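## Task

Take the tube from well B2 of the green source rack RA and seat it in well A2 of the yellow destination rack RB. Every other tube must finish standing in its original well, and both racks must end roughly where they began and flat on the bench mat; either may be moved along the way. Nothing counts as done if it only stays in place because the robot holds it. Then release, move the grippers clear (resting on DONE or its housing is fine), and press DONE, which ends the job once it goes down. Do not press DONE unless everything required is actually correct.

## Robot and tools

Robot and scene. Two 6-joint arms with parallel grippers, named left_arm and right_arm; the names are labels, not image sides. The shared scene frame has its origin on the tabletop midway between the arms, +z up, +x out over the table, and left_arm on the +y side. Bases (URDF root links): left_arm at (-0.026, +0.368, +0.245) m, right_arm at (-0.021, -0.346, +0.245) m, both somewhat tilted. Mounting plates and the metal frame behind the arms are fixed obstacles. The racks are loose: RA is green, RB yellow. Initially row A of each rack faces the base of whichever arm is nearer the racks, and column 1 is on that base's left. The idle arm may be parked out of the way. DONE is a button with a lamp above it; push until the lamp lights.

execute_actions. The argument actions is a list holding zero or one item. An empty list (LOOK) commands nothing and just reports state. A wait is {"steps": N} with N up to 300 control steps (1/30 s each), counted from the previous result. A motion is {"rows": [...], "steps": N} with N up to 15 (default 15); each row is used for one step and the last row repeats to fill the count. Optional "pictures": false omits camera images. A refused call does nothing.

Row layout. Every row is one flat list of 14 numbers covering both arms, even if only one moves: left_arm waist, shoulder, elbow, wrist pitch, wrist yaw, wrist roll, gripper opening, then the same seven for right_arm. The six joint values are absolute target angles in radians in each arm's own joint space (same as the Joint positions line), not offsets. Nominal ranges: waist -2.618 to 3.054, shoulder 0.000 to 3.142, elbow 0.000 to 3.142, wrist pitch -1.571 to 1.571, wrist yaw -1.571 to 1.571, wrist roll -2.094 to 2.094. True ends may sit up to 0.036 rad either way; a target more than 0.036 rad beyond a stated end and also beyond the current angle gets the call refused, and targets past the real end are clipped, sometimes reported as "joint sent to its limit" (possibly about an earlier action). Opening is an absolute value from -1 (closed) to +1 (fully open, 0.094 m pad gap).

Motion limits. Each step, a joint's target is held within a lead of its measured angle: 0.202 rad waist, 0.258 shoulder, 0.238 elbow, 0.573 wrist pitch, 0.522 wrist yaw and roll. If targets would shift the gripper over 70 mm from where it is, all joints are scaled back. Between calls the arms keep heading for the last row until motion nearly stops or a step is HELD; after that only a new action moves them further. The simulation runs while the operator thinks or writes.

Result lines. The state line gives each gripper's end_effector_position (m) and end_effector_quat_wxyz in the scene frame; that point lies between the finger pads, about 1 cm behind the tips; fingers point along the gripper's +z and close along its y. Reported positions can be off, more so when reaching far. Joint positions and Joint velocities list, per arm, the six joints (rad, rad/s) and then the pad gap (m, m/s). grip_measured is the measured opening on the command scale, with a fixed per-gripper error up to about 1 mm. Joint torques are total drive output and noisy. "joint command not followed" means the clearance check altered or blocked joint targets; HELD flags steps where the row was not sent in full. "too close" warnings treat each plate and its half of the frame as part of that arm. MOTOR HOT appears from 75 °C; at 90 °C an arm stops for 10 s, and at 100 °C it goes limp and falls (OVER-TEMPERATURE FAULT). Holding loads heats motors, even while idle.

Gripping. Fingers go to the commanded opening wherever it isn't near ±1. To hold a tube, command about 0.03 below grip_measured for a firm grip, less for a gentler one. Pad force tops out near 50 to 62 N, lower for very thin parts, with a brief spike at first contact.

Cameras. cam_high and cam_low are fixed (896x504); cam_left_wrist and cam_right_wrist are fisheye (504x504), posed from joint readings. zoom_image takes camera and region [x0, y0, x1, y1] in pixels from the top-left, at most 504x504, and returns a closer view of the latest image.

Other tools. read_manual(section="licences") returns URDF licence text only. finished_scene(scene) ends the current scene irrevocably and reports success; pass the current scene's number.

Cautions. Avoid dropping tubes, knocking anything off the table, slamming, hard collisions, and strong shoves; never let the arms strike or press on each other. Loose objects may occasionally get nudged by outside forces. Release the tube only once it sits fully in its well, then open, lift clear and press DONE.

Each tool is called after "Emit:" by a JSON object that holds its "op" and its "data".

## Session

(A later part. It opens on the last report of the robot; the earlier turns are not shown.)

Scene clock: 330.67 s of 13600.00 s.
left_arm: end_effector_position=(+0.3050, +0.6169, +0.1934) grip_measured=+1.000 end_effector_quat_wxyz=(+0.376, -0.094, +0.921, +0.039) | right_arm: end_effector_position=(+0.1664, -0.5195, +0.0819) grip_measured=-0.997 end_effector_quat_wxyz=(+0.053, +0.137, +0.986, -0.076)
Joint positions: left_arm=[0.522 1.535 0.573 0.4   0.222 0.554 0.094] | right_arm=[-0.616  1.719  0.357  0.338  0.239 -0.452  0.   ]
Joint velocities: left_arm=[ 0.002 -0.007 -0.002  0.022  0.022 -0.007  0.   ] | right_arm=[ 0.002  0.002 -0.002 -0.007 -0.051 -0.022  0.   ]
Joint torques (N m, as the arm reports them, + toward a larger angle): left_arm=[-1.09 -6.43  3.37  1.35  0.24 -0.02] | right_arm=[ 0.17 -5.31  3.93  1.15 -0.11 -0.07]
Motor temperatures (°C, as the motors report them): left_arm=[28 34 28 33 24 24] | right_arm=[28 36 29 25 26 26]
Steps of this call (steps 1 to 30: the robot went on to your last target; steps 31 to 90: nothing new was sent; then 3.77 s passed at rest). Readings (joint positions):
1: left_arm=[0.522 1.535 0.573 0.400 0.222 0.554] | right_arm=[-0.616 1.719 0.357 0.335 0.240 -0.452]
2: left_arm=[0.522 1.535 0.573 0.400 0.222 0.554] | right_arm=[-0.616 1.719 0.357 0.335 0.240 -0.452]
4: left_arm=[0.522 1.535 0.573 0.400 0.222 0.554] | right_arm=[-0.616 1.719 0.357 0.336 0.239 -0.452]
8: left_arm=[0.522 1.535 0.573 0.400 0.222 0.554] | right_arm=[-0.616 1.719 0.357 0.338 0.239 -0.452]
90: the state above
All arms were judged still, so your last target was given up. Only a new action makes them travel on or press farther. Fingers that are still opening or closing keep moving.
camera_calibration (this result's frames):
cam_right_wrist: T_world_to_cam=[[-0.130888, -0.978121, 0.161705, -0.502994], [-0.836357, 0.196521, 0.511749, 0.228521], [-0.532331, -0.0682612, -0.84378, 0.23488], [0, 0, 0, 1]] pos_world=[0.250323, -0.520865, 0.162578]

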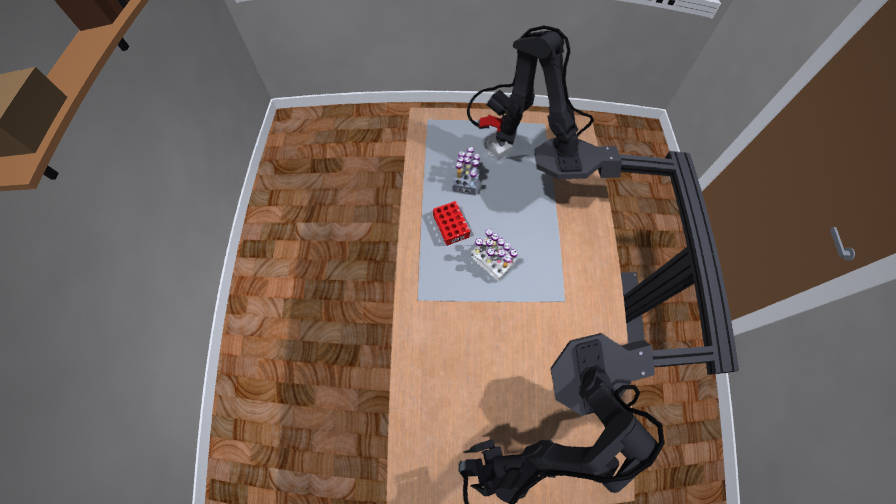

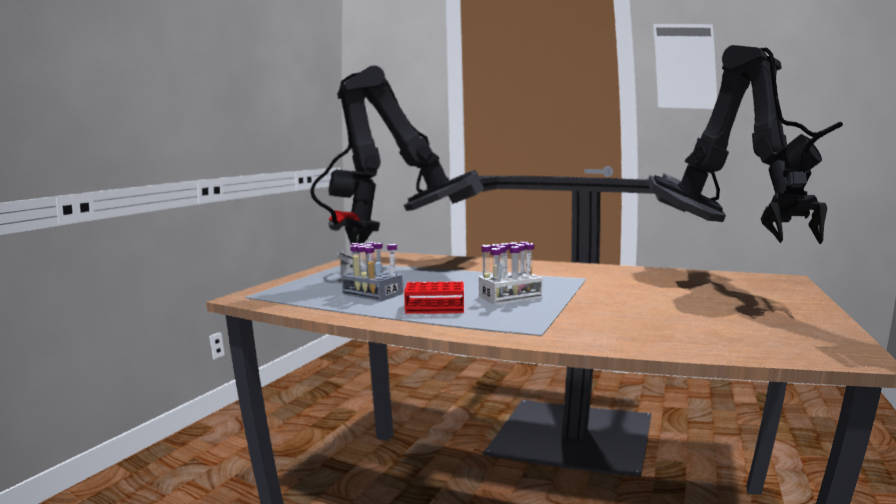

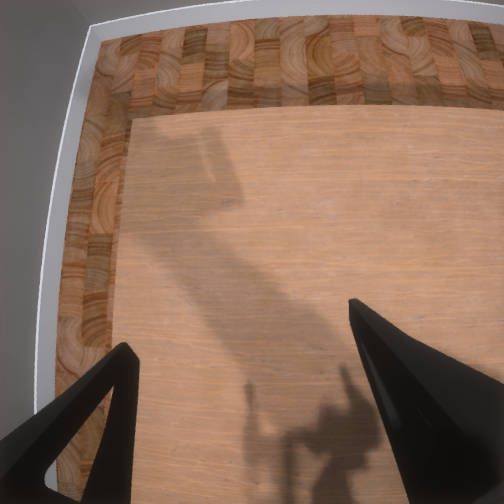

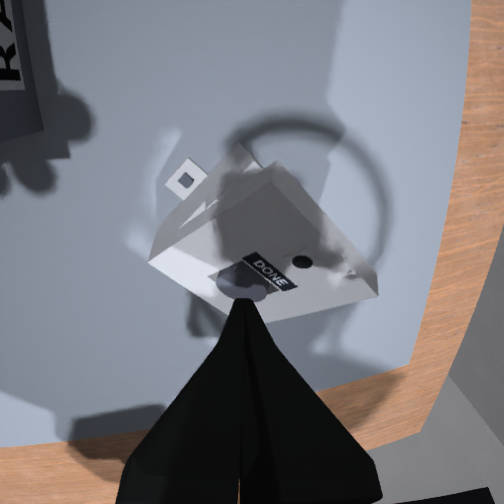

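Emit:
{"op": "execute_actions", "data": {"actions": [{"rows":[[0.522,1.535,0.573,0.4,0.222,0.554,1,-0.626,1.739,0.384,0.361,0.228,-0.457,-1],[0.522,1.535,0.573,0.4,0.222,0.554,1,-0.627,1.746,0.384,0.369,0.227,-0.457,-1],[0.522,1.535,0.573,0.4,0.222,0.554,1,-0.628,1.753,0.384,0.378,0.227,-0.457,-1],[0.522,1.535,0.573,0.4,0.222,0.554,1,-0.629,1.76,0.384,0.386,0.226,-0.457,-1],[0.522,1.535,0.573,0.4,0.222,0.554,1,-0.630,1.767,0.384,0.394,0.226,-0.457,-1],[0.522,1.535,0.573,0.4,0.222,0.554,1,-0.632,1.774,0.384,0.402,0.226,-0.457,-1],[0.522,1.535,0.573,0.4,0.222,0.554,1,-0.633,1.78,0.384,0.41,0.225,-0.457,-1],[0.522,1.535,0.573,0.4,0.222,0.554,1,-0.634,1.787,0.384,0.419,0.225,-0.457,-1],[0.522,1.535,0.573,0.4,0.222,0.554,1,-0.635,1.794,0.384,0.427,0.224,-0.457,-1],[0.522,1.535,0.573,0.4,0.222,0.554,1,-0.636,1.80,0.384,0.435,0.224,-0.457,-1]],"steps":15}]}}

Emit:
{"op": "execute_actions", "data": {"actions": [{"steps":15}]}}

Scene clock: 335.33 s of 13600.00 s.
left_arm: end_effector_position=(+0.3050, +0.6169, +0.1934) grip_measured=+1.000 end_effector_quat_wxyz=(+0.376, -0.094, +0.921, +0.039) | right_arm: end_effector_position=(+0.1670, -0.5214, +0.0722) grip_measured=-0.997 end_effector_quat_wxyz=(+0.055, +0.143, +0.985, -0.078)
Joint positions: left_arm=[0.522 1.535 0.573 0.4   0.222 0.554 0.094] | right_arm=[-0.627  1.784  0.365  0.402  0.236 -0.452  0.   ]
Joint velocities: left_arm=[ 0.002 -0.002  0.007 -0.066 -0.066 -0.007  0.   ] | right_arm=[ 0.002 -0.012  0.002  0.037 -0.051  0.037  0.   ]
Joint torques (N m, as the arm reports them, + toward a larger angle): left_arm=[-1.1  -6.47  3.43  1.34  0.23 -0.02] | right_arm=[ 0.12 -5.3   2.93  1.35 -0.12 -0.05]
Motor temperatures (°C, as the motors report them): left_arm=[28 34 28 33 24 24] | right_arm=[28 36 29 25 26 26]
Steps of this call (steps 1 to 90: nothing new was sent; then 1.17 s passed at rest; steps 91 to 105: all 15 steps of this action). Readings (joint positions):
91: left_arm=[0.522 1.535 0.573 0.400 0.222 0.554] | right_arm=[-0.616 1.719 0.357 0.339 0.239 -0.452]
92: left_arm=[0.522 1.535 0.573 0.400 0.222 0.554] | right_arm=[-0.616 1.720 0.357 0.342 0.239 -0.452]
94: left_arm=[0.522 1.535 0.573 0.400 0.222 0.554] | right_arm=[-0.616 1.731 0.361 0.350 0.239 -0.452]
98: left_arm=[0.522 1.535 0.573 0.400 0.222 0.554] | right_arm=[-0.622 1.760 0.365 0.377 0.237 -0.452]
105: the state above
camera_calibration (this result's frames):
cam_right_wrist: T_world_to_cam=[[-0.14174, -0.975995, 0.165361, -0.500534], [-0.83613, 0.207461, 0.507787, 0.240324], [-0.529903, -0.0662893, -0.845464, 0.227642], [0, 0, 0, 1]] pos_world=[0.250624, -0.523286, 0.153198]

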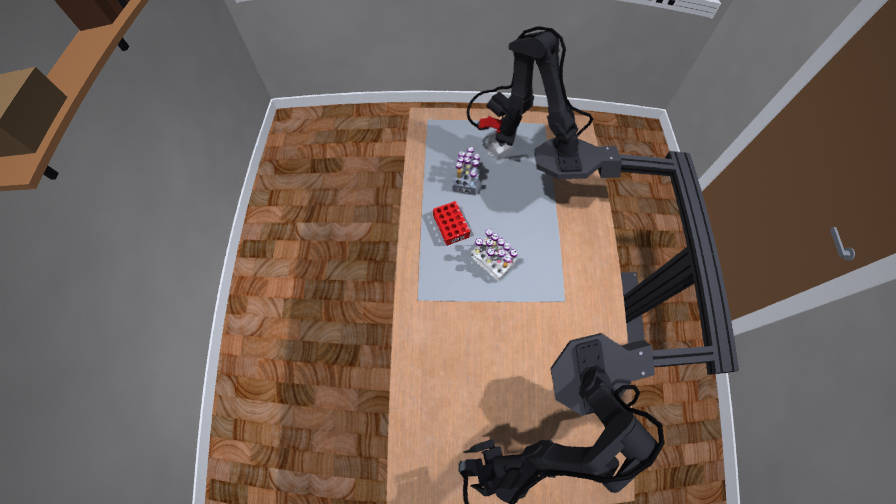

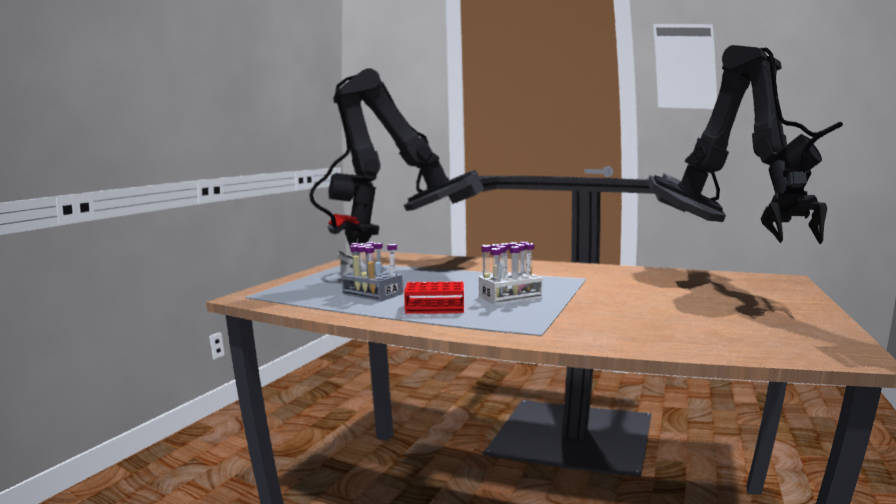

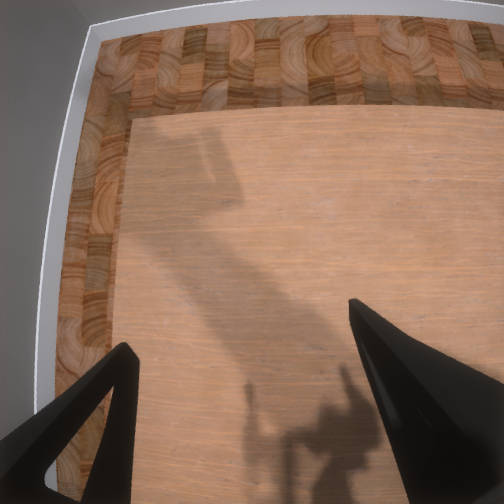

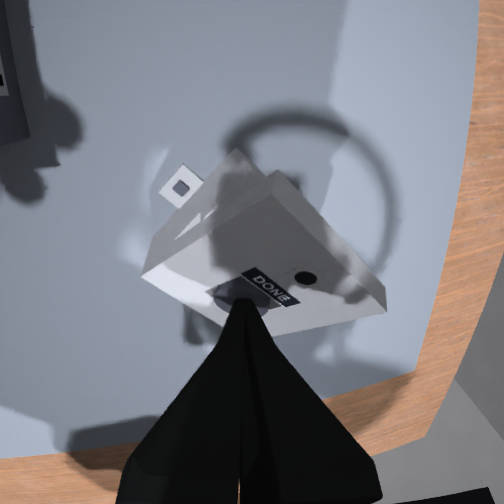

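Scene clock: 335.83 s of 13600.00 s.
left_arm: end_effector_position=(+0.3050, +0.6169, +0.1934) grip_measured=+1.000 end_effector_quat_wxyz=(+0.376, -0.094, +0.921, +0.039) | right_arm: end_effector_position=(+0.1670, -0.5214, +0.0722) grip_measured=-0.997 end_effector_quat_wxyz=(+0.055, +0.143, +0.985, -0.078)
Joint positions: left_arm=[0.522 1.535 0.573 0.4   0.222 0.554 0.094] | right_arm=[-0.627  1.784  0.365  0.402  0.236 -0.452  0.   ]
Joint velocities: left_arm=[ 0.002  0.007 -0.002 -0.051 -0.037  0.007  0.   ] | right_arm=[ 0.002 -0.007  0.002  0.007  0.066  0.022 -0.   ]
Joint torques (N m, as the arm reports them, + toward a larger angle): left_arm=[-1.03 -6.46  3.4   1.35  0.24 -0.01] | right_arm=[ 0.21 -5.31  2.95  1.36 -0.14 -0.06]
Motor temperatures (°C, as the motors report them): left_arm=[28 34 28 33 24 24] | right_arm=[28 36 29 25 26 26]
Steps of this call (steps 1 to 15: the robot went on to your last target). Readings (joint positions):
1: left_arm=[0.522 1.535 0.573 0.400 0.222 0.554] | right_arm=[-0.627 1.784 0.365 0.402 0.236 -0.452]
2: left_arm=[0.522 1.535 0.573 0.400 0.222 0.554] | right_arm=[-0.627 1.784 0.365 0.402 0.236 -0.452]
4: left_arm=[0.522 1.535 0.573 0.400 0.222 0.554] | right_arm=[-0.627 1.784 0.365 0.402 0.236 -0.452]
8: left_arm=[0.522 1.535 0.573 0.400 0.222 0.554] | right_arm=[-0.627 1.784 0.365 0.402 0.236 -0.452]
15: the state above
All arms were judged still, so your last target was given up. Only a new action makes them travel on or press farther. Fingers that are still opening or closing keep moving.
camera_calibration (this result's frames):
cam_right_wrist: T_world_to_cam=[[-0.14174, -0.975995, 0.165361, -0.500534], [-0.83613, 0.207461, 0.507787, 0.240324], [-0.529903, -0.0662893, -0.845464, 0.227642], [0, 0, 0, 1]] pos_world=[0.250624, -0.523286, 0.153198]

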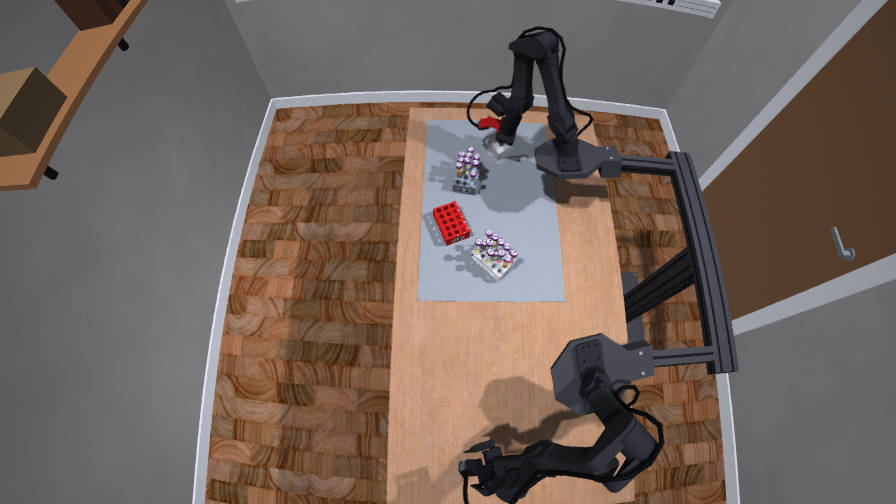

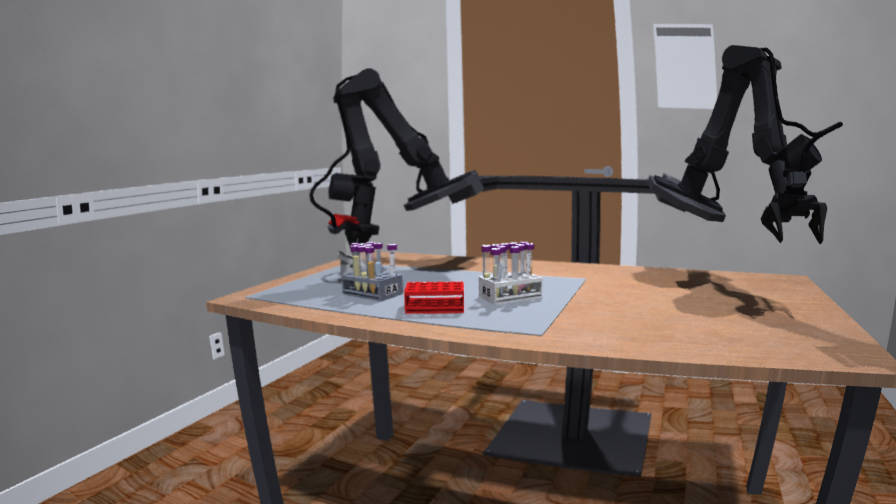

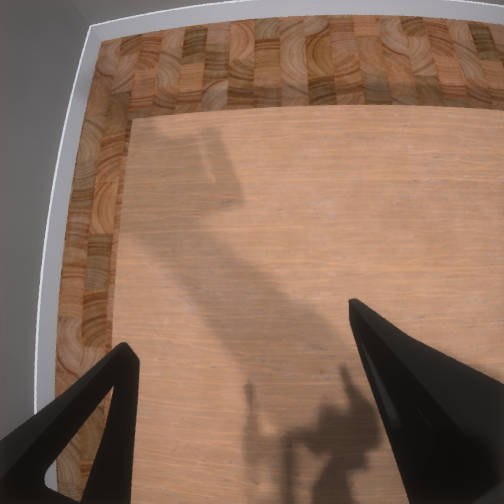

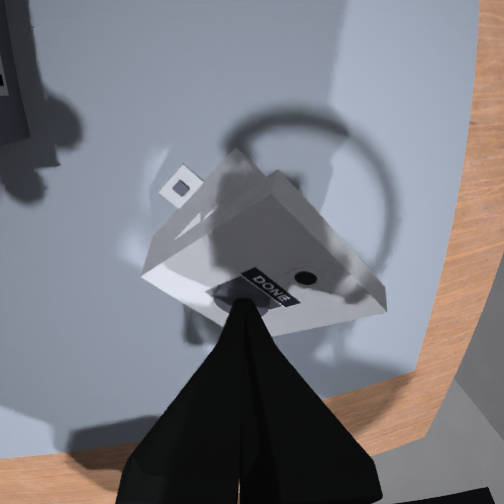

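Emit:
{"op": "execute_actions", "data": {"actions": [{"rows":[[0.522,1.535,0.573,0.4,0.222,0.554,1,-0.637,1.805,0.384,0.44,0.224,-0.457,-1],[0.522,1.535,0.573,0.4,0.222,0.554,1,-0.637,1.81,0.384,0.445,0.224,-0.457,-1],[0.522,1.535,0.573,0.4,0.222,0.554,1,-0.638,1.815,0.384,0.45,0.224,-0.457,-1],[0.522,1.535,0.573,0.4,0.222,0.554,1,-0.639,1.82,0.384,0.455,0.223,-0.457,-1],[0.522,1.535,0.573,0.4,0.222,0.554,1,-0.639,1.825,0.384,0.46,0.223,-0.457,-1],[0.522,1.535,0.573,0.4,0.222,0.554,1,-0.640,1.83,0.384,0.465,0.223,-0.457,-1],[0.522,1.535,0.573,0.4,0.222,0.554,1,-0.641,1.835,0.384,0.47,0.223,-0.457,-1],[0.522,1.535,0.573,0.4,0.222,0.554,1,-0.641,1.84,0.384,0.475,0.222,-0.457,-1],[0.522,1.535,0.573,0.4,0.222,0.554,1,-0.642,1.845,0.384,0.48,0.222,-0.457,-1],[0.522,1.535,0.573,0.4,0.222,0.554,1,-0.643,1.85,0.384,0.487,0.222,-0.457,-1]],"steps":15}]}}

Scene clock: 339.17 s of 13600.00 s.
left_arm: end_effector_position=(+0.3050, +0.6169, +0.1934) grip_measured=+1.000 end_effector_quat_wxyz=(+0.376, -0.094, +0.921, +0.039) | right_arm: end_effector_position=(+0.1675, -0.5204, +0.0669) grip_measured=-0.997 end_effector_quat_wxyz=(+0.057, +0.143, +0.985, -0.079)
Joint positions: left_arm=[0.522 1.535 0.573 0.4   0.222 0.554 0.094] | right_arm=[-0.627  1.821  0.365  0.444  0.235 -0.452  0.   ]
Joint velocities: left_arm=[-0.017  0.002  0.007  0.066  0.022  0.037  0.   ] | right_arm=[ 0.007  0.012  0.007 -0.037 -0.037 -0.081 -0.001]
Joint torques (N m, as the arm reports them, + toward a larger angle): no reading
Motor temperatures (°C, as the motors report them): left_arm=[28 34 28 33 24 24] | right_arm=[28 36 29 25 26 26]
The task's run ended inside this call: 6 steps that you had sent did not run.
Steps of this call (steps 1 to 90: nothing new was sent; then 0.03 s passed at rest; steps 91 to 99: the first 9 steps of this action). Readings (joint positions):
91: left_arm=[0.522 1.535 0.573 0.400 0.222 0.554] | right_arm=[-0.627 1.784 0.365 0.403 0.236 -0.452]
92: left_arm=[0.522 1.535 0.573 0.400 0.222 0.554] | right_arm=[-0.627 1.786 0.365 0.404 0.236 -0.452]
94: left_arm=[0.522 1.535 0.573 0.400 0.222 0.554] | right_arm=[-0.627 1.793 0.365 0.413 0.236 -0.452]
98: left_arm=[0.522 1.535 0.573 0.400 0.222 0.554] | right_arm=[-0.627 1.811 0.365 0.433 0.236 -0.452]
99: left_arm=[0.522 1.535 0.573 0.400 0.222 0.554] | right_arm=[-0.627 1.816 0.365 0.438 0.236 -0.452]
camera_calibration (this result's frames):
cam_right_wrist: T_world_to_cam=[[-0.142889, -0.975564, 0.166907, -0.49834], [-0.837866, 0.208997, 0.504282, 0.244513], [-0.526843, -0.06779, -0.847255, 0.222278], [0, 0, 0, 1]] pos_world=[0.250767, -0.522197, 0.148199]
The task's run has ended: the event that ends the task has happened.

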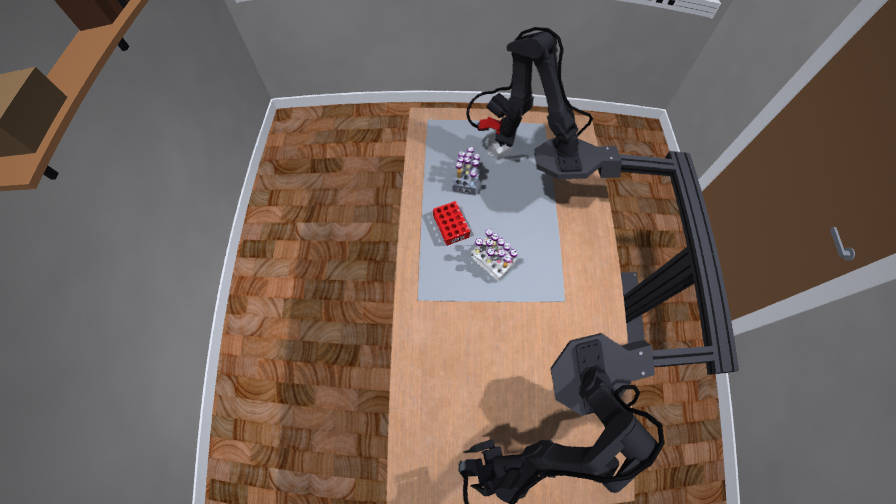

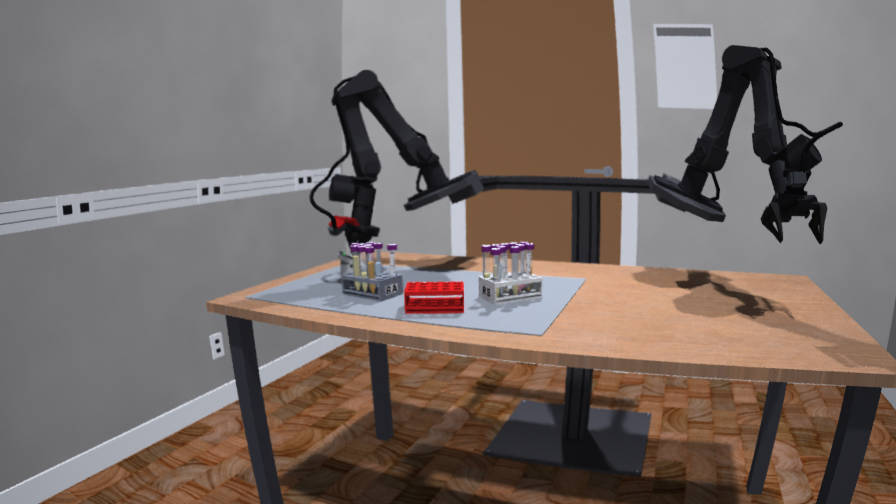

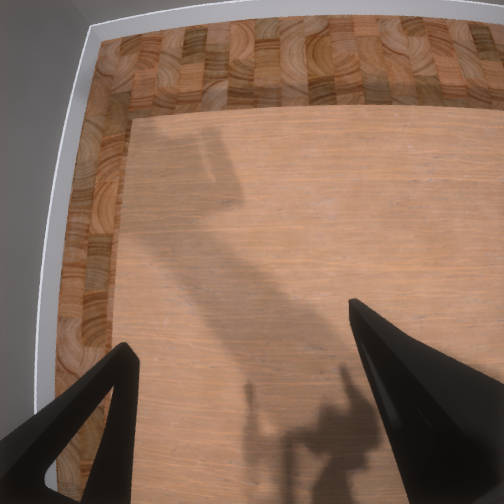

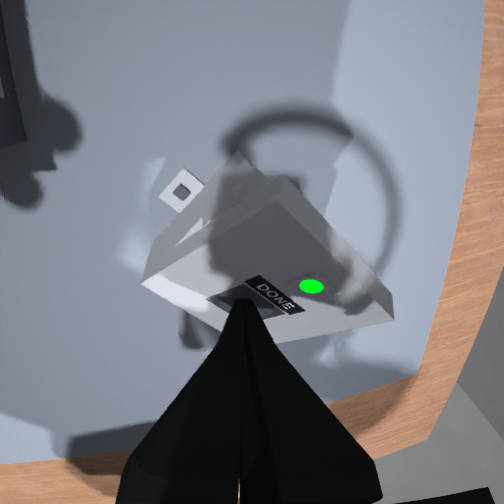

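Emit:
{"op": "finished_scene", "data": {"scene": 2}}

The scene is finished: the task was done.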